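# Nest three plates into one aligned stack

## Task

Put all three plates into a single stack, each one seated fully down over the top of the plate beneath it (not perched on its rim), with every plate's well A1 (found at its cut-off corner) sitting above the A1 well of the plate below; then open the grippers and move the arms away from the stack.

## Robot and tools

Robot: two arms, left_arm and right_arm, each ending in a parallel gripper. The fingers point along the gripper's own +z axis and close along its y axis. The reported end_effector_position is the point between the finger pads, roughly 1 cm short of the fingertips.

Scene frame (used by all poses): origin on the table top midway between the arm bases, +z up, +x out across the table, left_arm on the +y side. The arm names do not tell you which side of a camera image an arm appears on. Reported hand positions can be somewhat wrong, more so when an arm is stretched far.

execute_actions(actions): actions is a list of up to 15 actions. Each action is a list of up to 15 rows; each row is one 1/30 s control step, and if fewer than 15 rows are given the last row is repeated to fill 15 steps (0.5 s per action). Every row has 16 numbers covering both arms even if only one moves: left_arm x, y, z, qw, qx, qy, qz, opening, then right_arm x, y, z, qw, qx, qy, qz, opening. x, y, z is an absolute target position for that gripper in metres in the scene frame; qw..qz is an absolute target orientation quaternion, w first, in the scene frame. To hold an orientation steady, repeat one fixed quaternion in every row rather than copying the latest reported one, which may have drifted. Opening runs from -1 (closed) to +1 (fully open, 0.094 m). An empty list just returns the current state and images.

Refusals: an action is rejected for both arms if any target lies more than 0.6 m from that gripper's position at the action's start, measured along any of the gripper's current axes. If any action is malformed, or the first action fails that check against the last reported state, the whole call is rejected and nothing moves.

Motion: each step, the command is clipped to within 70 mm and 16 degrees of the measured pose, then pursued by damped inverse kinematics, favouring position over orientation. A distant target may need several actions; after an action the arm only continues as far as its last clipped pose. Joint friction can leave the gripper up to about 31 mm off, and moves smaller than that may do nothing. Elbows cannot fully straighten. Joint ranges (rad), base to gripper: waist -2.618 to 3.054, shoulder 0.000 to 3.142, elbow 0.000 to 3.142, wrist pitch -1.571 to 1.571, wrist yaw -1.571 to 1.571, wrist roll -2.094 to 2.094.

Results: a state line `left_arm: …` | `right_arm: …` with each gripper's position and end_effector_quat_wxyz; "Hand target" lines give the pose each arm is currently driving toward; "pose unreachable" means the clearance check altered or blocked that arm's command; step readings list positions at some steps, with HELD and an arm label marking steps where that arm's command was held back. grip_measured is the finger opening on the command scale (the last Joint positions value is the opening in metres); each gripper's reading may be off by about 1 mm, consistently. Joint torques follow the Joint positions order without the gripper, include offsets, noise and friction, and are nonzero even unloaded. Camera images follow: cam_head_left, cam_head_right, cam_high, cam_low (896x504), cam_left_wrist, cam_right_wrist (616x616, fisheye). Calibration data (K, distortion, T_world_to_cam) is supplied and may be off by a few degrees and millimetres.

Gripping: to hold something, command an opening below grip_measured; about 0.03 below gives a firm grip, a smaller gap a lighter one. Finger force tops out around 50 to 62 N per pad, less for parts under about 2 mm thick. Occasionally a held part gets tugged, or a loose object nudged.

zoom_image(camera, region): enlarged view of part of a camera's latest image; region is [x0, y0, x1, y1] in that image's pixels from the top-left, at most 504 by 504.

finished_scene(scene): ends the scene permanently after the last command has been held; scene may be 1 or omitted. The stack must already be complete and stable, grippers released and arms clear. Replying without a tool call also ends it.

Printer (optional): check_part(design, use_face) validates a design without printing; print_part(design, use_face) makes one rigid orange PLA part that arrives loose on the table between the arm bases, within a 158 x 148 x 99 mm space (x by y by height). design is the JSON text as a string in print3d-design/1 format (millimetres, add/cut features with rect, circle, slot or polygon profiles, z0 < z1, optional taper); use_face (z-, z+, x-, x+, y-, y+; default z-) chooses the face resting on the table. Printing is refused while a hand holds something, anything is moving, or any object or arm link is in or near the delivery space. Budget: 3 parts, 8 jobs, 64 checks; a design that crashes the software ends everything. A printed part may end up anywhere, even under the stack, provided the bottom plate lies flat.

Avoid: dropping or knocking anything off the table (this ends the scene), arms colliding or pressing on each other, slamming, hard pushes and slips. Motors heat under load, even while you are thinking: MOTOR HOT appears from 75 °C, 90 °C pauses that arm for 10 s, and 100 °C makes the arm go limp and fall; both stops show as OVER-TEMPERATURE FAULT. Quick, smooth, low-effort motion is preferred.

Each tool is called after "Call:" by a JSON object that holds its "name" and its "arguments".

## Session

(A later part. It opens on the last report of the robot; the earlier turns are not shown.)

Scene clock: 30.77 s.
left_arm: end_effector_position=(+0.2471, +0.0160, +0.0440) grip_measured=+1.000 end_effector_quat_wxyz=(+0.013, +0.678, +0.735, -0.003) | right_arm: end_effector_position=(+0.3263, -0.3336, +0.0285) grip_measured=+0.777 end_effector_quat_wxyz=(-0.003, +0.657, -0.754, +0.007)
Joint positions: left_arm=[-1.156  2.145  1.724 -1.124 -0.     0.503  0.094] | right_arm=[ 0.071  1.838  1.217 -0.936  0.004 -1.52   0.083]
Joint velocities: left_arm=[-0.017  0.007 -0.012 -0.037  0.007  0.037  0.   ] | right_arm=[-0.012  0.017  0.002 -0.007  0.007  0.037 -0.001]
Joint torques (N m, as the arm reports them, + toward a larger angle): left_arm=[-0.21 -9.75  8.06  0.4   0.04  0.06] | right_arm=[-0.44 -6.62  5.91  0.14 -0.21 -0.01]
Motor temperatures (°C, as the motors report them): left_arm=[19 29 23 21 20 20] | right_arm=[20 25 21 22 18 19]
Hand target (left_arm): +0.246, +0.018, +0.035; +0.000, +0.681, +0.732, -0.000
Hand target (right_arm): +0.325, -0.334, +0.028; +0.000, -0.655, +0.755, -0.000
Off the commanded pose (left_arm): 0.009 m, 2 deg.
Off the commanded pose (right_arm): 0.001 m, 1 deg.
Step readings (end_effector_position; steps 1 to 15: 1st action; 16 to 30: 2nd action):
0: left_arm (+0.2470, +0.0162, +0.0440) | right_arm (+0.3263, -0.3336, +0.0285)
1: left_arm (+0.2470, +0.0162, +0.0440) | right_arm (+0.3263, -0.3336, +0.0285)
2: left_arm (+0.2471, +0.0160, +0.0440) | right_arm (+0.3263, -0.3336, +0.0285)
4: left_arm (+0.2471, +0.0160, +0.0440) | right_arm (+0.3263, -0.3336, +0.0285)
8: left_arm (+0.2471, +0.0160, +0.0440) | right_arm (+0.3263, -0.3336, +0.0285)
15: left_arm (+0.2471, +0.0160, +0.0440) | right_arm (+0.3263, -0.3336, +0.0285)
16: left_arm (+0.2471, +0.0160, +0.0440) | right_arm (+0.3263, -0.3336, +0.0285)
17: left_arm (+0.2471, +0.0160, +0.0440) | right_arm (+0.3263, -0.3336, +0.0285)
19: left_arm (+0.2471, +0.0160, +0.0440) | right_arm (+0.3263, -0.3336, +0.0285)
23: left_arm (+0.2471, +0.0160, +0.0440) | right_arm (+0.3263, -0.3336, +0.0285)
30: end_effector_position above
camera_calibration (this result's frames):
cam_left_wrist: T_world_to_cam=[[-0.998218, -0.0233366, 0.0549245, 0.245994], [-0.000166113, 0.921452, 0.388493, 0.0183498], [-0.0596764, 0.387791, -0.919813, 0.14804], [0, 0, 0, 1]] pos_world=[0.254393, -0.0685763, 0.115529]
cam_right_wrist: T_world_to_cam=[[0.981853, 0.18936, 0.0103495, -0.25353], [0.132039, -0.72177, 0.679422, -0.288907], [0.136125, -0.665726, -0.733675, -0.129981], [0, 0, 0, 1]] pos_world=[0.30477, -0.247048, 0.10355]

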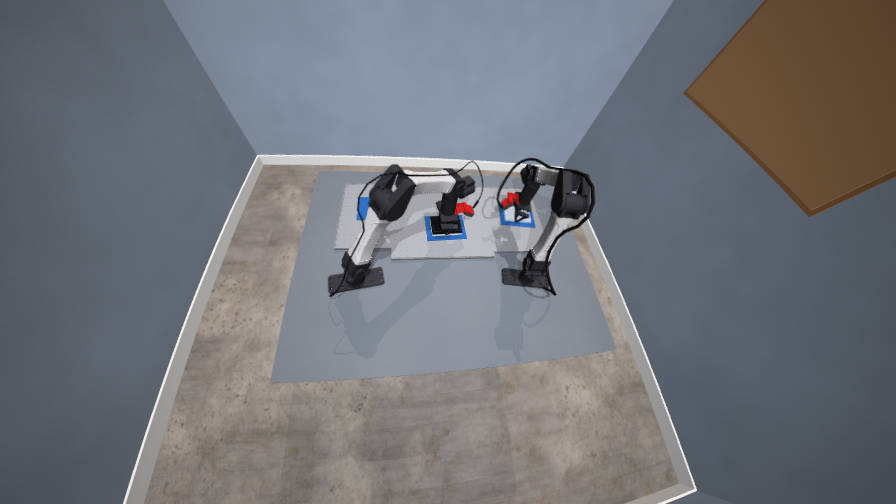

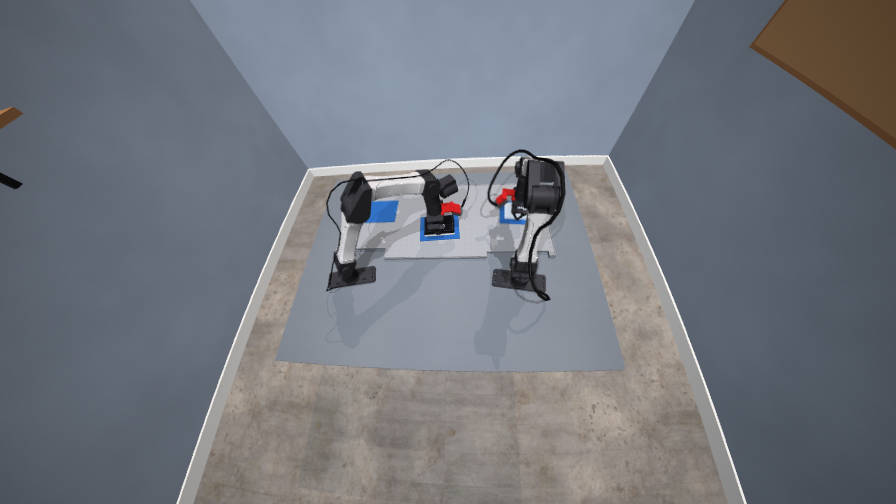

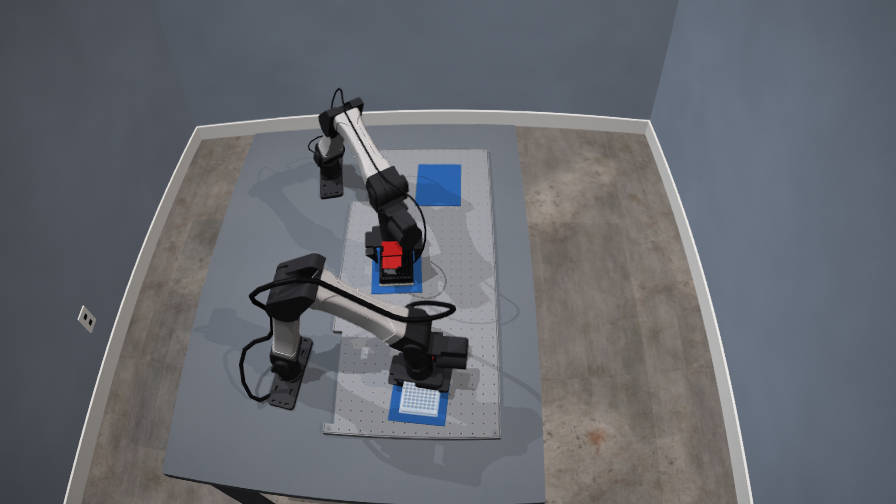

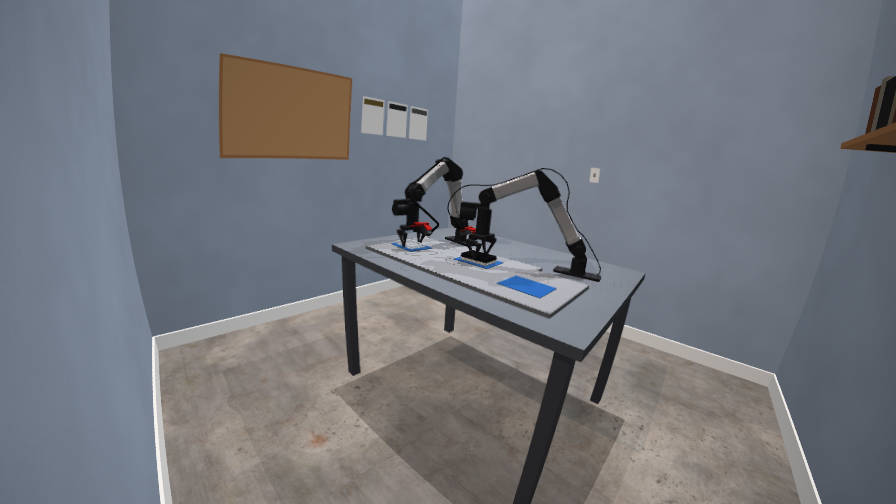

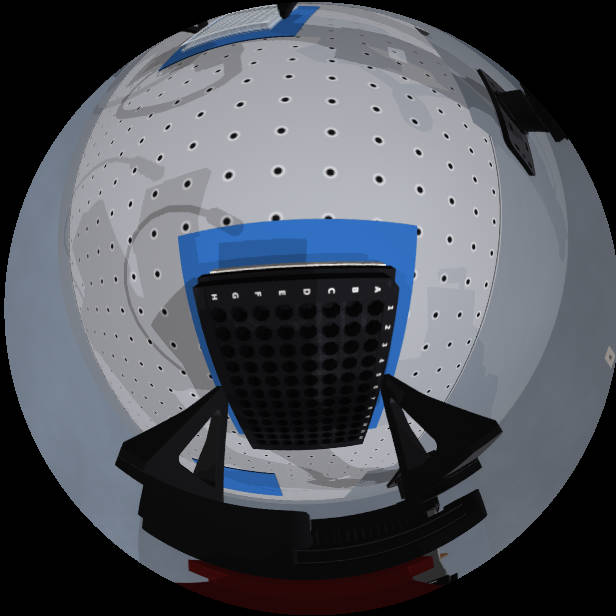

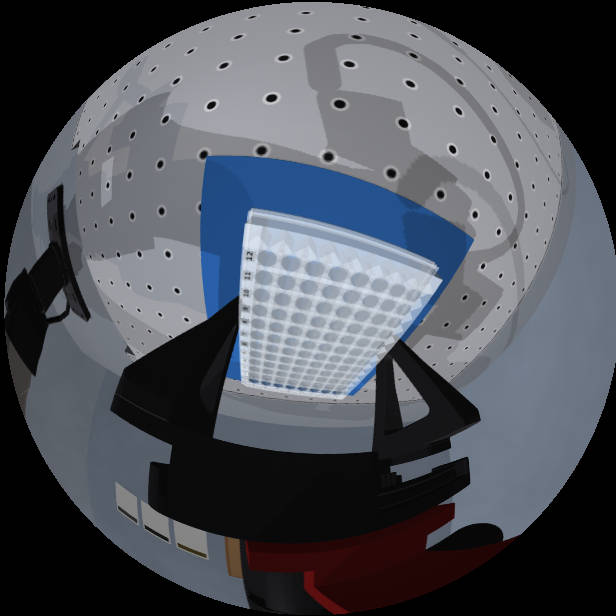

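Call:
{"name": "execute_actions", "arguments": {"actions": [[[0.246,0.018,0.06,0,0.681,0.732,0,1,0.325,-0.334,0.05,0,-0.655,0.755,0,0.75]],[[0.246,0.018,0.09,0,0.681,0.732,0,1,0.325,-0.334,0.08,0,-0.655,0.755,0,0.75]],[[0.25,0.09,0.1,0,0.681,0.732,0,1,0.31,-0.30,0.09,0,-0.69,0.724,0,0.75]],[[0.26,0.17,0.09,0,0.681,0.732,0,1,0.29,-0.25,0.09,0,-0.72,0.694,0,0.75]],[[0.27,0.26,0.06,0,0.681,0.732,0,1,0.27,-0.21,0.08,0,-0.735,0.678,0,0.75]],[[0.27,0.26,0.06,0,0.681,0.732,0,1,0.27,-0.21,0.08,0,-0.735,0.678,0,0.75]]]}}

Call:
{"name": "zoom_image", "arguments": {"camera": "cam_left_wrist", "region": [220, 0, 440, 130]}}

Call:
{"name": "zoom_image", "arguments": {"camera": "cam_right_wrist", "region": [240, 0, 500, 160]}}

Call:
{"name": "zoom_image", "arguments": {"camera": "cam_high", "region": [360, 230, 430, 300]}}

Scene clock: 34.70 s.
left_arm: end_effector_position=(+0.2698, +0.2609, +0.0586) grip_measured=+1.000 end_effector_quat_wxyz=(-0.012, +0.679, +0.734, +0.002) | right_arm: end_effector_position=(+0.2703, -0.2091, +0.0771) grip_measured=+0.776 end_effector_quat_wxyz=(+0.010, +0.739, -0.674, -0.006)
Joint positions: left_arm=[-0.566  1.634  1.102 -1.06  -0.012  1.096  0.094] | right_arm=[ 0.497  1.668  1.214 -1.141 -0.001 -1.323  0.083]
Joint velocities: left_arm=[-0.022  0.012  0.012  0.007  0.081 -0.007  0.   ] | right_arm=[ 0.017  0.012 -0.002  0.051 -0.022 -0.007 -0.   ]
Joint torques (N m, as the arm reports them, + toward a larger angle): left_arm=[ 0.36 -7.81  6.21  0.51  0.13  0.08] | right_arm=[-0.17 -7.64  4.58  0.38 -0.14  0.07]
Motor temperatures (°C, as the motors report them): left_arm=[19 30 24 21 20 20] | right_arm=[20 26 21 22 18 19]
Hand target (left_arm): +0.270, +0.260, +0.060; -0.000, +0.681, +0.732, +0.000
Hand target (right_arm): +0.270, -0.210, +0.080; +0.000, +0.735, -0.678, -0.000
Off the commanded pose (left_arm): 0.002 m, 1 deg.
Off the commanded pose (right_arm): 0.003 m, 1 deg.
Step readings (end_effector_position; steps 1 to 15: 1st action; 16 to 30: 2nd action; 31 to 45: 3rd action; 46 to 60: 4th action; 61 to 75: 5th action; 76 to 90: 6th action):
0: left_arm (+0.2471, +0.0160, +0.0440) | right_arm (+0.3263, -0.3336, +0.0285)
1: left_arm (+0.2470, +0.0163, +0.0460) | right_arm (+0.3262, -0.3336, +0.0298)
2: left_arm (+0.2471, +0.0161, +0.0488) | right_arm (+0.3255, -0.3335, +0.0316)
4: left_arm (+0.2487, +0.0136, +0.0553) | right_arm (+0.3255, -0.3335, +0.0350)
8: left_arm (+0.2493, +0.0127, +0.0593) | right_arm (+0.3228, -0.3333, +0.0367)
15: left_arm (+0.2471, +0.0161, +0.0592) | right_arm (+0.3192, -0.3330, +0.0367)
16: left_arm (+0.2468, +0.0165, +0.0623) | right_arm (+0.3185, -0.3329, +0.0395)
17: left_arm (+0.2470, +0.0162, +0.0668) | right_arm (+0.3184, -0.3329, +0.0439)
19: left_arm (+0.2497, +0.0122, +0.0780) | right_arm (+0.3233, -0.3333, +0.0562)
23: left_arm (+0.2511, +0.0100, +0.0877) | right_arm (+0.3285, -0.3338, +0.0701)
30: left_arm (+0.2477, +0.0151, +0.0875) | right_arm (+0.3228, -0.3333, +0.0704)
31: left_arm (+0.2481, +0.0191, +0.0862) | right_arm (+0.3225, -0.3310, +0.0715)
32: left_arm (+0.2445, +0.0335, +0.0841) | right_arm (+0.3213, -0.3255, +0.0736)
34: left_arm (+0.2411, +0.0682, +0.0855) | right_arm (+0.3198, -0.3104, +0.0803)
38: left_arm (+0.2506, +0.0923, +0.0997) | right_arm (+0.3176, -0.2998, +0.0869)
45: left_arm (+0.2515, +0.0914, +0.1023) | right_arm (+0.3162, -0.2999, +0.0868)
46: left_arm (+0.2526, +0.0949, +0.0992) | right_arm (+0.3149, -0.2964, +0.0863)
47: left_arm (+0.2507, +0.1088, +0.0940) | right_arm (+0.3106, -0.2874, +0.0855)
49: left_arm (+0.2483, +0.1474, +0.0863) | right_arm (+0.3003, -0.2636, +0.0854)
53: left_arm (+0.2557, +0.1763, +0.0870) | right_arm (+0.2959, -0.2471, +0.0872)
60: left_arm (+0.2603, +0.1722, +0.0894) | right_arm (+0.2960, -0.2473, +0.0872)
61: left_arm (+0.2621, +0.1757, +0.0858) | right_arm (+0.2947, -0.2445, +0.0860)
62: left_arm (+0.2618, +0.1888, +0.0797) | right_arm (+0.2899, -0.2374, +0.0838)
64: left_arm (+0.2577, +0.2291, +0.0668) | right_arm (+0.2768, -0.2198, +0.0794)
68: left_arm (+0.2578, +0.2663, +0.0563) | right_arm (+0.2703, -0.2091, +0.0771)
75: left_arm (+0.2673, +0.2620, +0.0587) | right_arm (+0.2703, -0.2091, +0.0771)
76: left_arm (+0.2678, +0.2618, +0.0587) | right_arm (+0.2703, -0.2091, +0.0771)
77: left_arm (+0.2683, +0.2616, +0.0587) | right_arm (+0.2703, -0.2091, +0.0771)
79: left_arm (+0.2689, +0.2613, +0.0586) | right_arm (+0.2703, -0.2091, +0.0771)
83: left_arm (+0.2695, +0.2610, +0.0586) | right_arm (+0.2703, -0.2091, +0.0771)
90: end_effector_position above
camera_calibration (this result's frames):
cam_left_wrist: T_world_to_cam=[[-0.996288, -0.0232999, 0.0828724, 0.271386], [0.0141877, 0.905069, 0.425028, -0.214671], [-0.0849083, 0.424626, -0.901379, 0.0640419], [0, 0, 0, 1]] pos_world=[0.278862, 0.173422, 0.126477]
cam_right_wrist: T_world_to_cam=[[0.913352, 0.406417, -0.0247457, -0.156041], [0.316531, -0.670492, 0.671006, -0.263151], [0.256117, -0.620697, -0.741039, -0.0262615], [0, 0, 0, 1]] pos_world=[0.232542, -0.129323, 0.153253]

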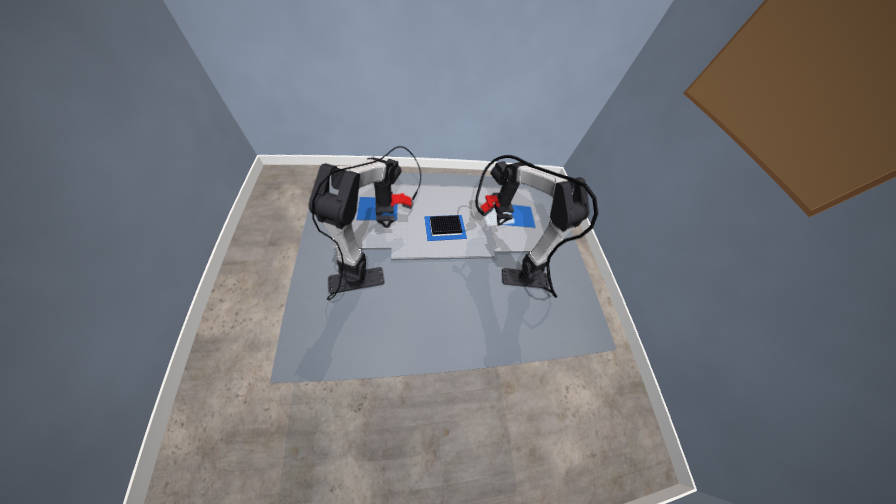

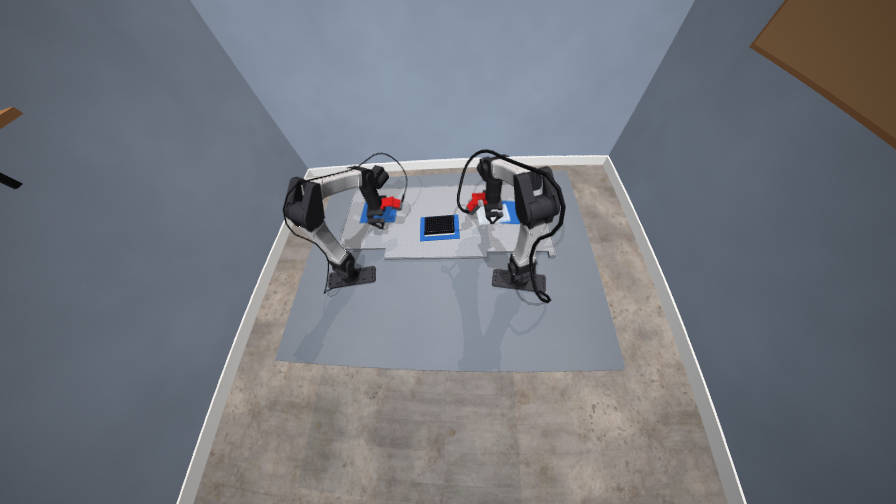

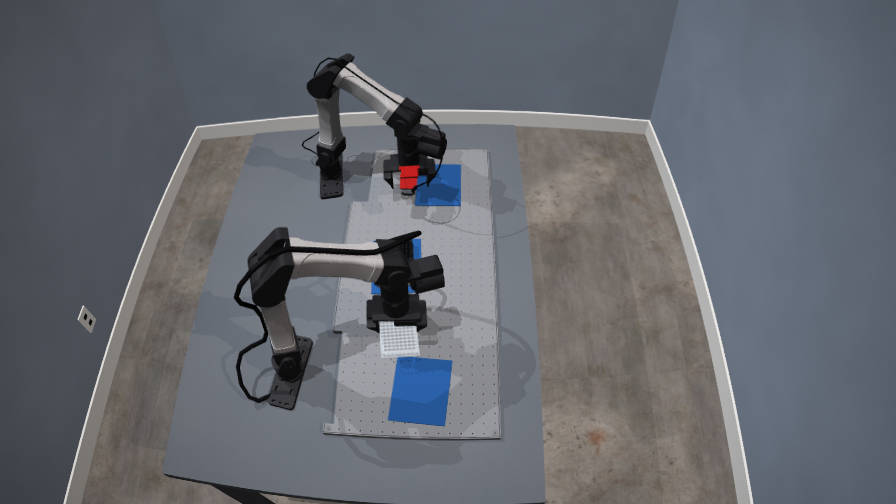

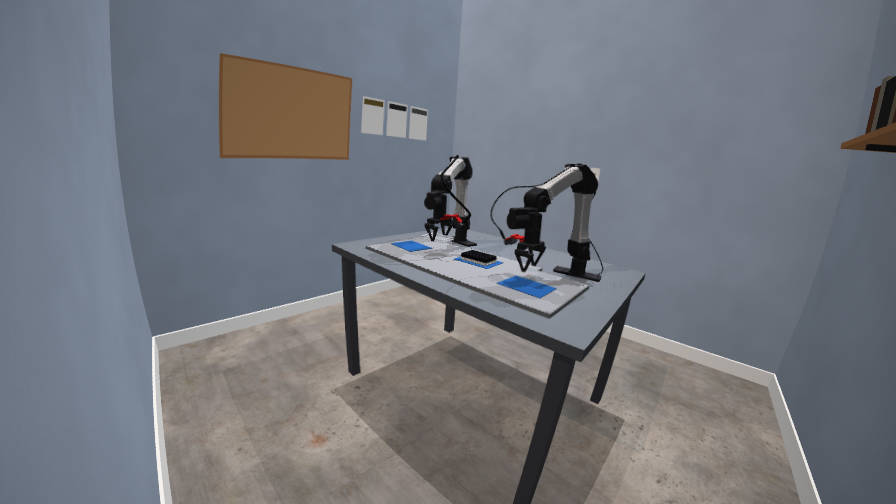

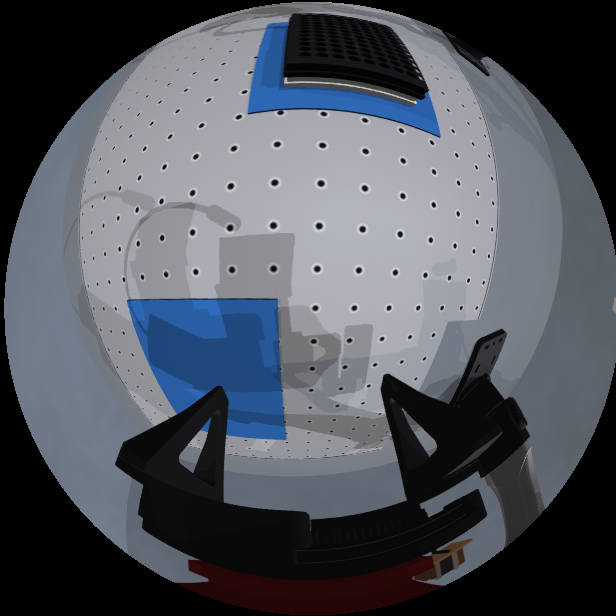

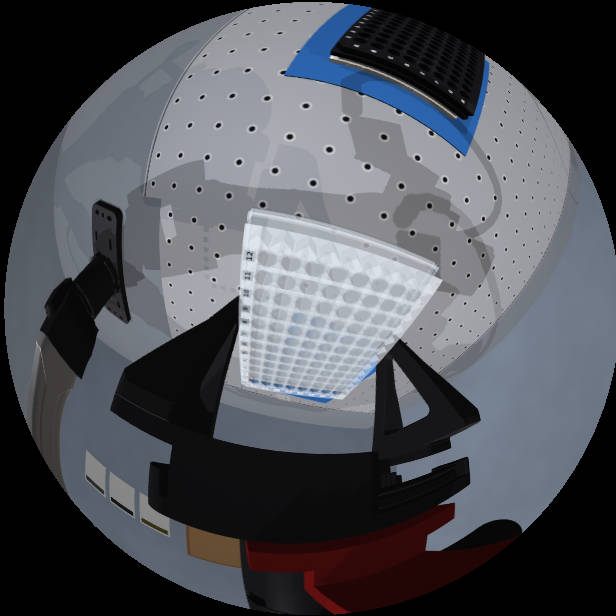

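Region (220, 0, 440, 130) of cam_left_wrist's 616x616 image, scaled by 2.291, with more detail than that image has; it fills the top 298 rows of this view, and the rest is white.

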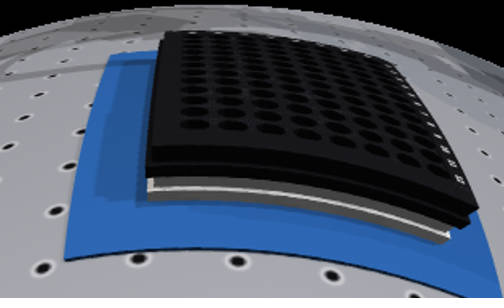

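Region (240, 0, 500, 160) of cam_right_wrist's 616x616 image, scaled by 1.938, with more detail than that image has; it fills the top 310 rows of this view, and the rest is white.

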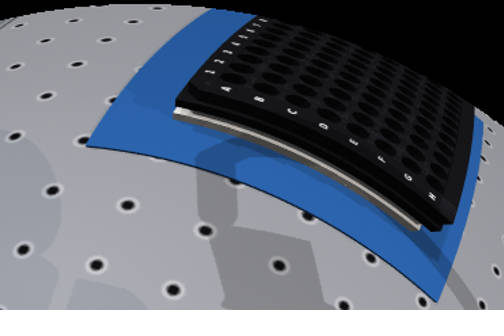

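Region (360, 230, 430, 300) of cam_high's 896x504 image, scaled by 7.200, with more detail than that image has.

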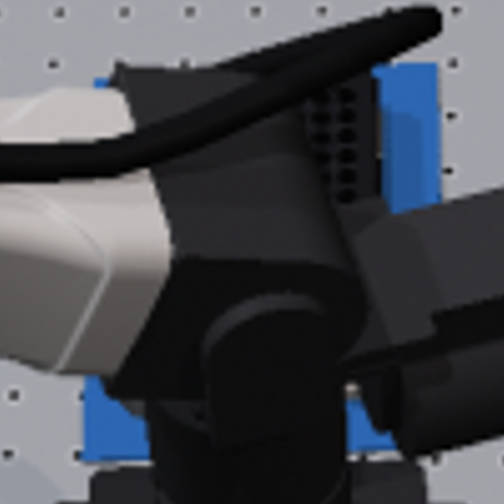

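Call:
{"name": "execute_actions", "arguments": {"actions": [[[0.27,0.31,0.06,0,0.681,0.732,0,1,0.26,-0.15,0.095,0,-0.735,0.678,0,0.75]],[[0.27,0.31,0.06,0,0.681,0.732,0,1,0.255,-0.08,0.095,0,-0.735,0.678,0,0.75]],[[0.27,0.31,0.06,0,0.681,0.732,0,1,0.25,-0.02,0.09,0,-0.735,0.678,0,0.75]],[[0.27,0.31,0.06,0,0.681,0.732,0,1,0.247,0.016,0.07,0,-0.735,0.678,0,0.75]],[[0.27,0.31,0.06,0,0.681,0.732,0,1,0.247,0.016,0.07,0,-0.735,0.678,0,0.75]]]}}

Call:
{"name": "zoom_image", "arguments": {"camera": "cam_left_wrist", "region": [240, 0, 440, 110]}}

Call:
{"name": "zoom_image", "arguments": {"camera": "cam_right_wrist", "region": [200, 150, 480, 420]}}

Call:
{"name": "zoom_image", "arguments": {"camera": "cam_low", "region": [450, 230, 510, 275]}}

Scene clock: 38.07 s.
left_arm: end_effector_position=(+0.2730, +0.3091, +0.0590) grip_measured=+1.000 end_effector_quat_wxyz=(-0.004, +0.680, +0.733, +0.001) | right_arm: end_effector_position=(+0.2414, +0.0100, +0.0623) grip_measured=+0.776 end_effector_quat_wxyz=(+0.015, +0.739, -0.674, +0.001)
Joint positions: left_arm=[-0.387  1.578  1.045 -1.045 -0.007  1.276  0.094] | right_arm=[ 1.074  2.102  1.73  -1.229 -0.    -0.745  0.083]
Joint velocities: left_arm=[ 0.012 -0.002 -0.002 -0.095  0.037 -0.007  0.   ] | right_arm=[-0.022  0.007 -0.017  0.081 -0.007  0.081 -0.   ]
Joint torques (N m, as the arm reports them, + toward a larger angle): left_arm=[ 0.54 -7.2   6.25  0.36  0.15  0.1 ] | right_arm=[-0.36 -9.61  7.62  0.24 -0.12  0.08]
Motor temperatures (°C, as the motors report them): left_arm=[19 30 24 21 20 20] | right_arm=[20 27 22 22 18 19]
Hand target (left_arm): +0.270, +0.310, +0.060; -0.000, +0.681, +0.732, +0.000
Hand target (right_arm): +0.247, +0.016, +0.070; -0.000, +0.735, -0.678, +0.000
Off the commanded pose (left_arm): 0.003 m, 1 deg.
Off the commanded pose (right_arm): 0.011 m, 2 deg.
Step readings (end_effector_position; steps 1 to 15: 1st action; 16 to 30: 2nd action; 31 to 45: 3rd action; 46 to 60: 4th action; 61 to 75: 5th action):
0: left_arm (+0.2699, +0.2608, +0.0586) | right_arm (+0.2703, -0.2091, +0.0771)
1: left_arm (+0.2705, +0.2641, +0.0580) | right_arm (+0.2690, -0.2051, +0.0781)
2: left_arm (+0.2705, +0.2744, +0.0571) | right_arm (+0.2660, -0.1938, +0.0801)
4: left_arm (+0.2707, +0.2977, +0.0571) | right_arm (+0.2595, -0.1654, +0.0863)
8: left_arm (+0.2730, +0.3091, +0.0590) | right_arm (+0.2584, -0.1470, +0.0944)
15: left_arm (+0.2730, +0.3091, +0.0590) | right_arm (+0.2560, -0.1489, +0.0918)
16: left_arm (+0.2730, +0.3091, +0.0590) | right_arm (+0.2545, -0.1450, +0.0922)
17: left_arm (+0.2730, +0.3091, +0.0590) | right_arm (+0.2539, -0.1321, +0.0934)
19: left_arm (+0.2730, +0.3091, +0.0590) | right_arm (+0.2513, -0.0992, +0.0937)
23: left_arm (+0.2730, +0.3091, +0.0590) | right_arm (+0.2492, -0.0781, +0.0896)
30: left_arm (+0.2730, +0.3091, +0.0590) | right_arm (+0.2501, -0.0798, +0.0901)
31: left_arm (+0.2730, +0.3091, +0.0590) | right_arm (+0.2492, -0.0766, +0.0910)
32: left_arm (+0.2730, +0.3091, +0.0590) | right_arm (+0.2500, -0.0660, +0.0922)
34: left_arm (+0.2730, +0.3091, +0.0590) | right_arm (+0.2493, -0.0379, +0.0910)
38: left_arm (+0.2730, +0.3091, +0.0590) | right_arm (+0.2448, -0.0188, +0.0838)
45: left_arm (+0.2730, +0.3091, +0.0590) | right_arm (+0.2456, -0.0203, +0.0841)
46: left_arm (+0.2730, +0.3091, +0.0590) | right_arm (+0.2453, -0.0185, +0.0836)
47: left_arm (+0.2730, +0.3091, +0.0590) | right_arm (+0.2465, -0.0123, +0.0823)
49: left_arm (+0.2730, +0.3091, +0.0590) | right_arm (+0.2458, +0.0015, +0.0752)
53: left_arm (+0.2730, +0.3091, +0.0590) | right_arm (+0.2402, +0.0085, +0.0615)
60: left_arm (+0.2730, +0.3091, +0.0590) | right_arm (+0.2413, +0.0099, +0.0622)
61: left_arm (+0.2730, +0.3091, +0.0590) | right_arm (+0.2414, +0.0100, +0.0623)
62: left_arm (+0.2730, +0.3091, +0.0590) | right_arm (+0.2414, +0.0100, +0.0623)
64: left_arm (+0.2730, +0.3091, +0.0590) | right_arm (+0.2414, +0.0100, +0.0623)
68: left_arm (+0.2730, +0.3091, +0.0590) | right_arm (+0.2414, +0.0100, +0.0623)
75: end_effector_position above
camera_calibration (this result's frames):
cam_left_wrist: T_world_to_cam=[[-0.99711, -0.0206583, 0.0731152, 0.275659], [0.0116322, 0.909473, 0.415601, -0.258617], [-0.0750819, 0.41525, -0.906604, 0.0447019], [0, 0, 0, 1]] pos_world=[0.281226, 0.222338, 0.127854]
cam_right_wrist: T_world_to_cam=[[0.913366, 0.406158, -0.0282403, -0.218808], [0.314076, -0.658757, 0.683663, -0.0974876], [0.259072, -0.633304, -0.729251, 0.104855], [0, 0, 0, 1]] pos_world=[0.203305, 0.0910552, 0.136935]

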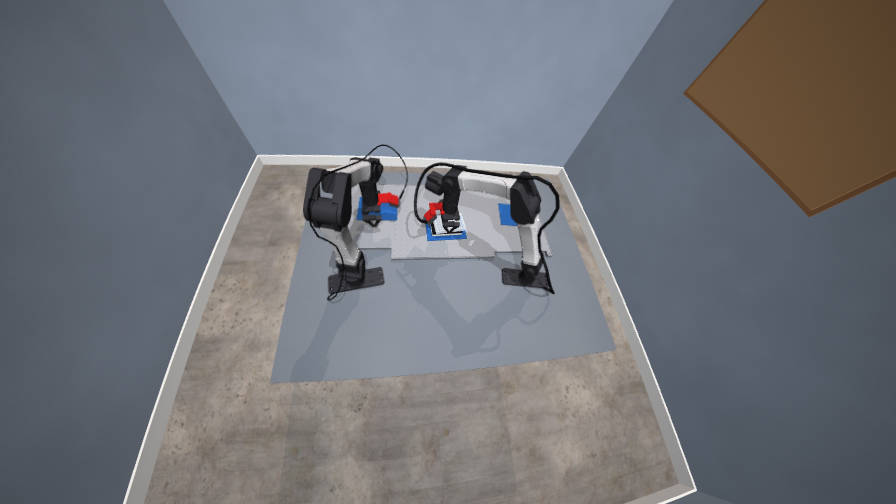

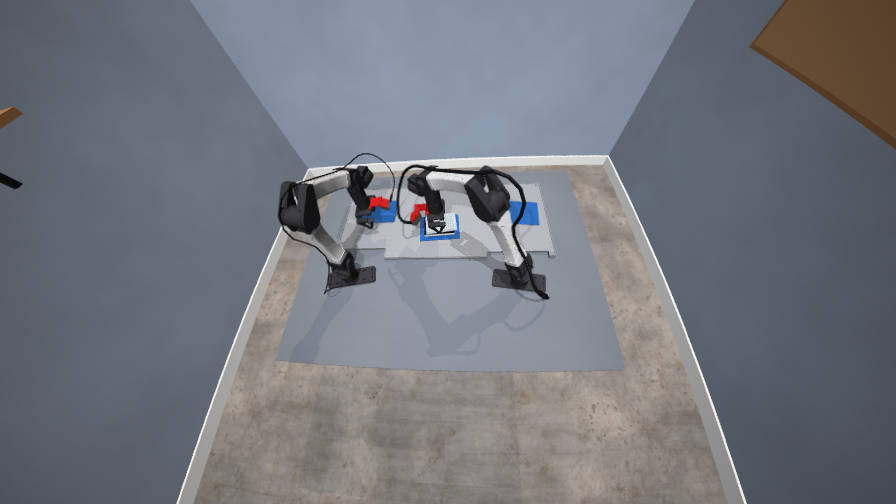

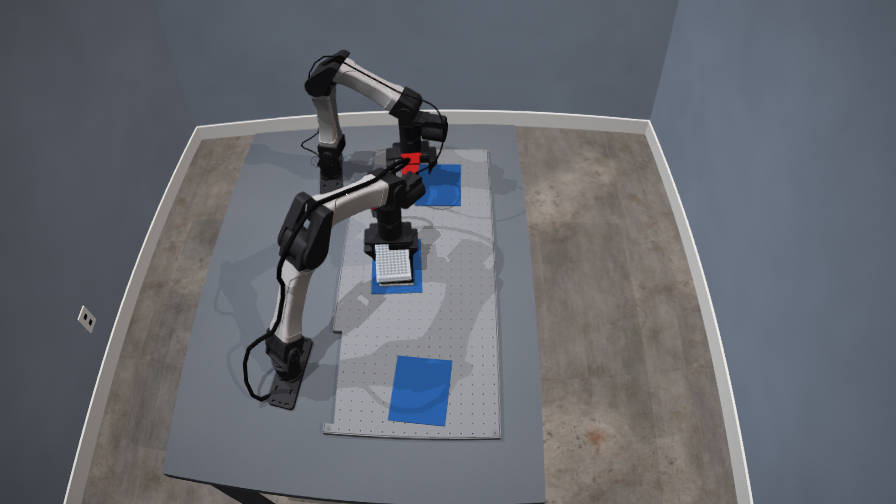

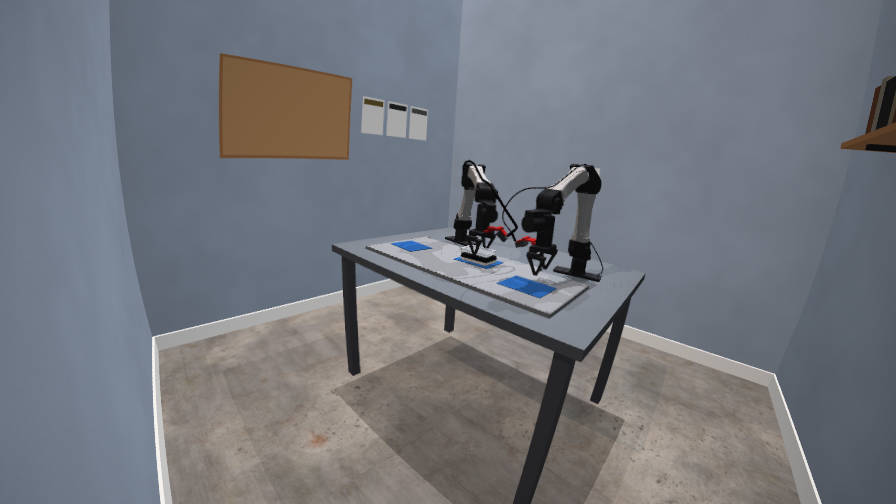

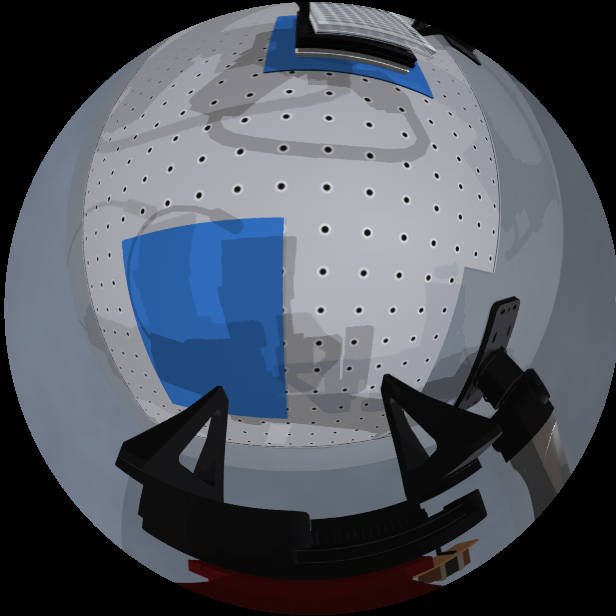

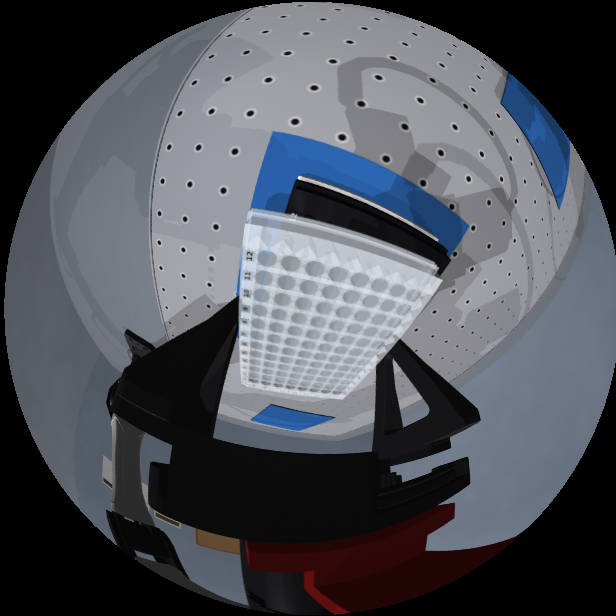

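Region (240, 0, 440, 110) of cam_left_wrist's 616x616 image, scaled by 2.520, with more detail than that image has; it fills the top 277 rows of this view, and the rest is white.

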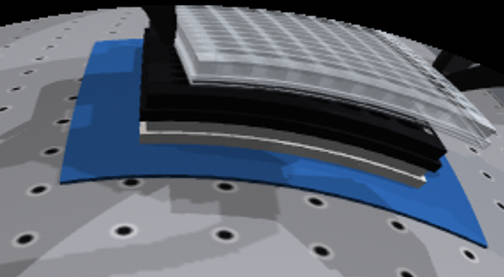

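Region (200, 150, 480, 420) of cam_right_wrist's 616x616 image, scaled by 1.800, with more detail than that image has; it fills the top 486 rows of this view, and the rest is white.

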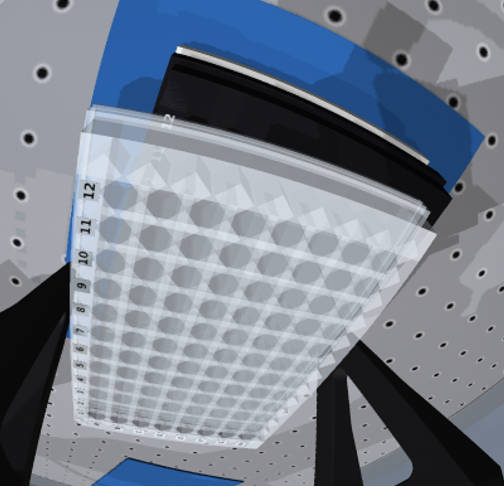

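Region (450, 230, 510, 275) of cam_low's 896x504 image, scaled by 8.400, with more detail than that image has; it fills the top 378 rows of this view, and the rest is white.

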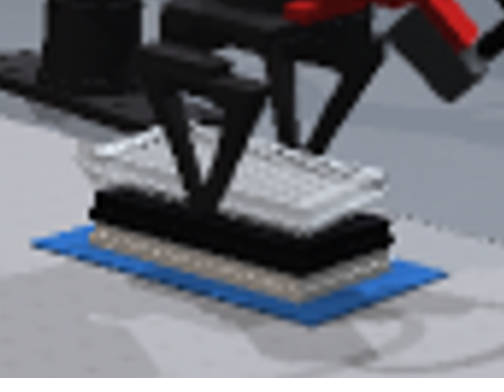

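Call:
{"name": "execute_actions", "arguments": {"actions": [[[0.27,0.33,0.06,0,0.681,0.732,0,1,0.253,0.023,0.072,0,-0.714,0.700,0,0.75]],[[0.27,0.33,0.06,0,0.681,0.732,0,1,0.253,0.023,0.072,0,-0.714,0.700,0,0.75]]]}}

Call:
{"name": "zoom_image", "arguments": {"camera": "cam_high", "region": [360, 230, 430, 300]}}

Call:
{"name": "zoom_image", "arguments": {"camera": "cam_right_wrist", "region": [200, 150, 480, 420]}}

Call:
{"name": "zoom_image", "arguments": {"camera": "cam_low", "region": [450, 230, 510, 275]}}

Scene clock: 39.87 s.
left_arm: end_effector_position=(+0.2737, +0.3278, +0.0591) grip_measured=+1.000 end_effector_quat_wxyz=(-0.003, +0.681, +0.732, +0.000) | right_arm: end_effector_position=(+0.2498, +0.0210, +0.0700) grip_measured=+0.776 end_effector_quat_wxyz=(-0.000, +0.718, -0.696, -0.000)
Joint positions: left_arm=[-0.314  1.566  1.034 -1.044 -0.003  1.352  0.094] | right_arm=[ 1.074  2.124  1.796 -1.242 -0.    -0.686  0.083]
Joint velocities: left_arm=[-0.002 -0.002  0.002 -0.022 -0.007  0.022  0.   ] | right_arm=[-0.002 -0.027  0.002  0.037 -0.007 -0.066 -0.001]
Joint torques (N m, as the arm reports them, + toward a larger angle): left_arm=[ 0.68 -7.25  5.9   0.32  0.09  0.11] | right_arm=[-0.31 -8.72  7.81  0.15 -0.12  0.09]
Motor temperatures (°C, as the motors report them): left_arm=[19 30 24 21 20 20] | right_arm=[20 27 22 22 18 19]
Hand target (left_arm): +0.270, +0.330, +0.060; -0.000, +0.681, +0.732, +0.000
Hand target (right_arm): +0.253, +0.023, +0.072; -0.000, +0.714, -0.700, -0.000
Off the commanded pose (left_arm): 0.004 m, 0 deg.
Off the commanded pose (right_arm): 0.004 m, 1 deg.
Step readings (end_effector_position; steps 1 to 15: 1st action; 16 to 30: 2nd action):
0: left_arm (+0.2730, +0.3091, +0.0590) | right_arm (+0.2414, +0.0100, +0.0623)
1: left_arm (+0.2730, +0.3106, +0.0589) | right_arm (+0.2418, +0.0105, +0.0631)
2: left_arm (+0.2730, +0.3151, +0.0588) | right_arm (+0.2436, +0.0129, +0.0644)
4: left_arm (+0.2731, +0.3243, +0.0587) | right_arm (+0.2475, +0.0181, +0.0670)
8: left_arm (+0.2737, +0.3278, +0.0591) | right_arm (+0.2499, +0.0211, +0.0699)
15: left_arm (+0.2737, +0.3278, +0.0591) | right_arm (+0.2498, +0.0210, +0.0700)
16: left_arm (+0.2737, +0.3278, +0.0591) | right_arm (+0.2498, +0.0210, +0.0700)
17: left_arm (+0.2737, +0.3278, +0.0591) | right_arm (+0.2498, +0.0210, +0.0700)
19: left_arm (+0.2737, +0.3278, +0.0591) | right_arm (+0.2498, +0.0210, +0.0700)
23: left_arm (+0.2737, +0.3278, +0.0591) | right_arm (+0.2498, +0.0210, +0.0700)
30: end_effector_position above
camera_calibration (this result's frames):
cam_left_wrist: T_world_to_cam=[[-0.997185, -0.0176999, 0.0728571, 0.275733], [0.0139006, 0.911244, 0.411632, -0.276647], [-0.0736765, 0.411486, -0.908433, 0.0380169], [0, 0, 0, 1]] pos_world=[0.281603, 0.24133, 0.128324]
cam_right_wrist: T_world_to_cam=[[0.936068, 0.351817, -0.0011437, -0.237207], [0.260923, -0.692043, 0.67305, -0.083439], [0.235999, -0.630319, -0.739596, 0.121708], [0, 0, 0, 1]] pos_world=[0.21509, 0.102425, 0.145902]

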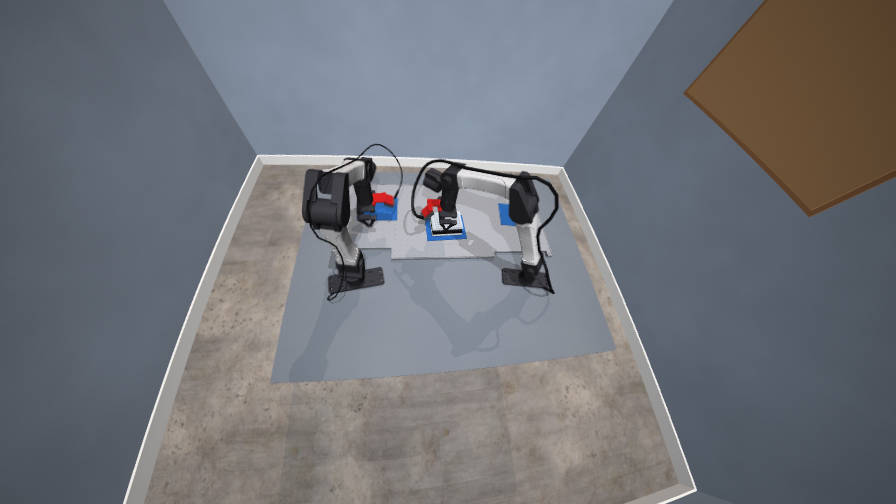

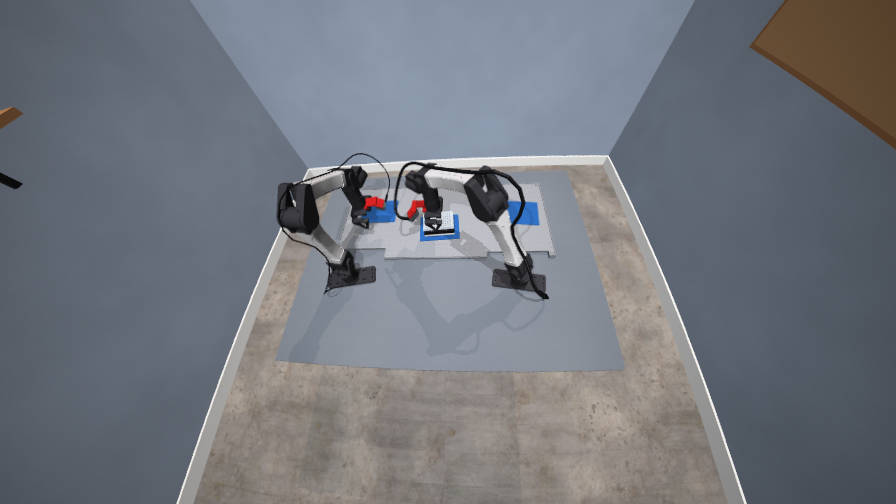

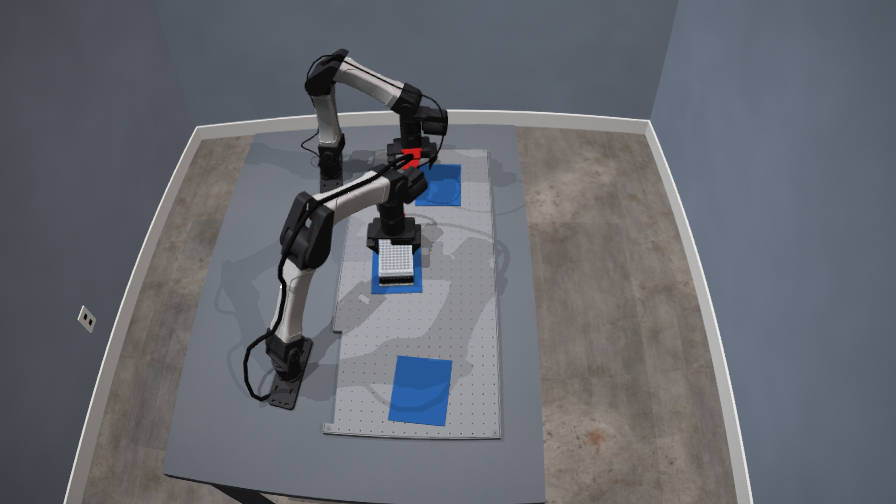

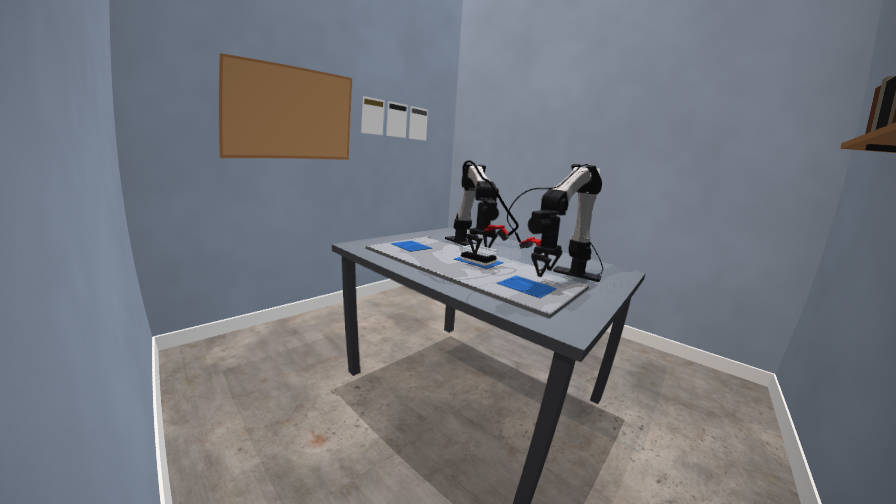

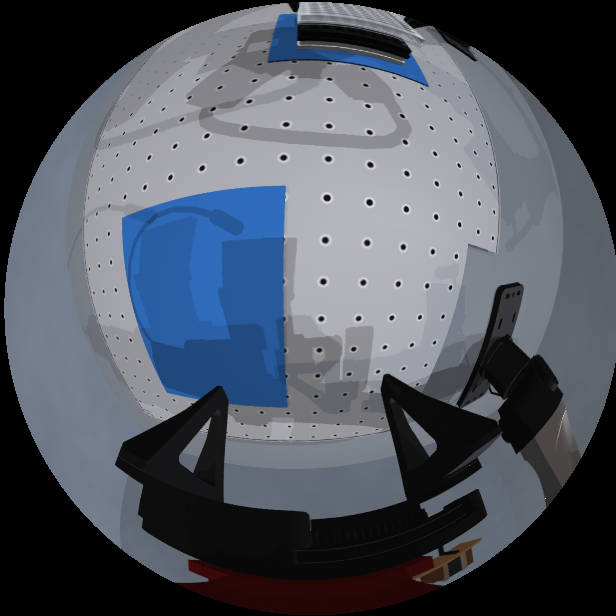

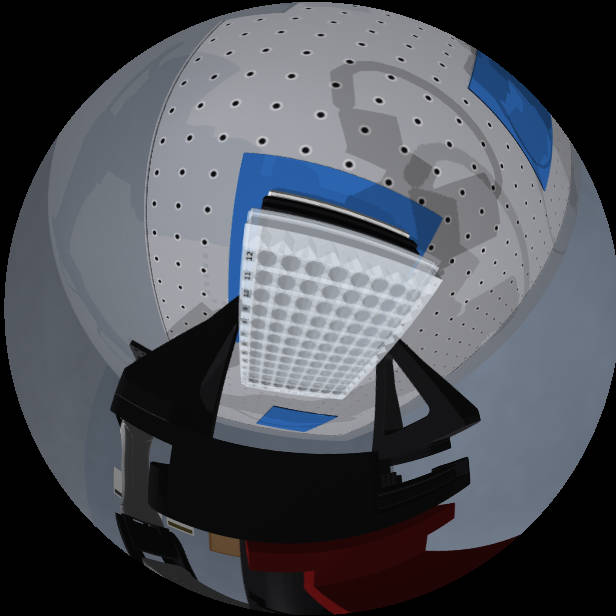

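Region (360, 230, 430, 300) of cam_high's 896x504 image, scaled by 7.200, with more detail than that image has.

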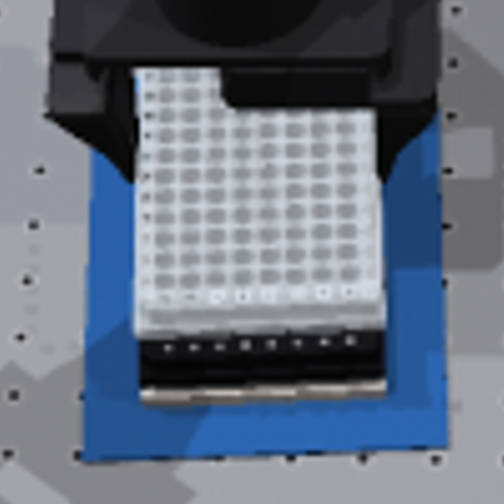

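Region (200, 150, 480, 420) of cam_right_wrist's 616x616 image, scaled by 1.800, with more detail than that image has; it fills the top 486 rows of this view, and the rest is white.

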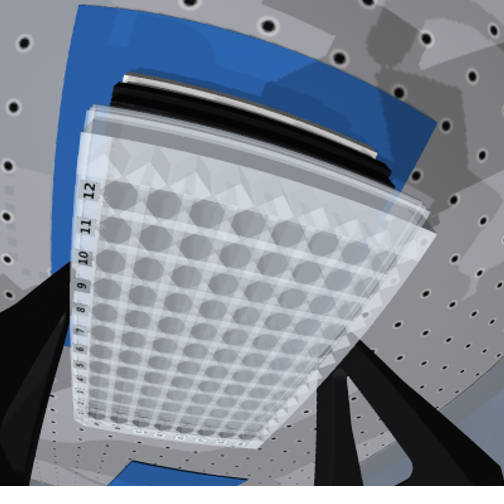

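Region (450, 230, 510, 275) of cam_low's 896x504 image, scaled by 8.400, with more detail than that image has; it fills the top 378 rows of this view, and the rest is white.

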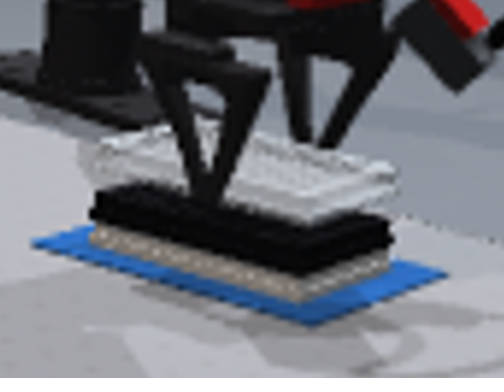

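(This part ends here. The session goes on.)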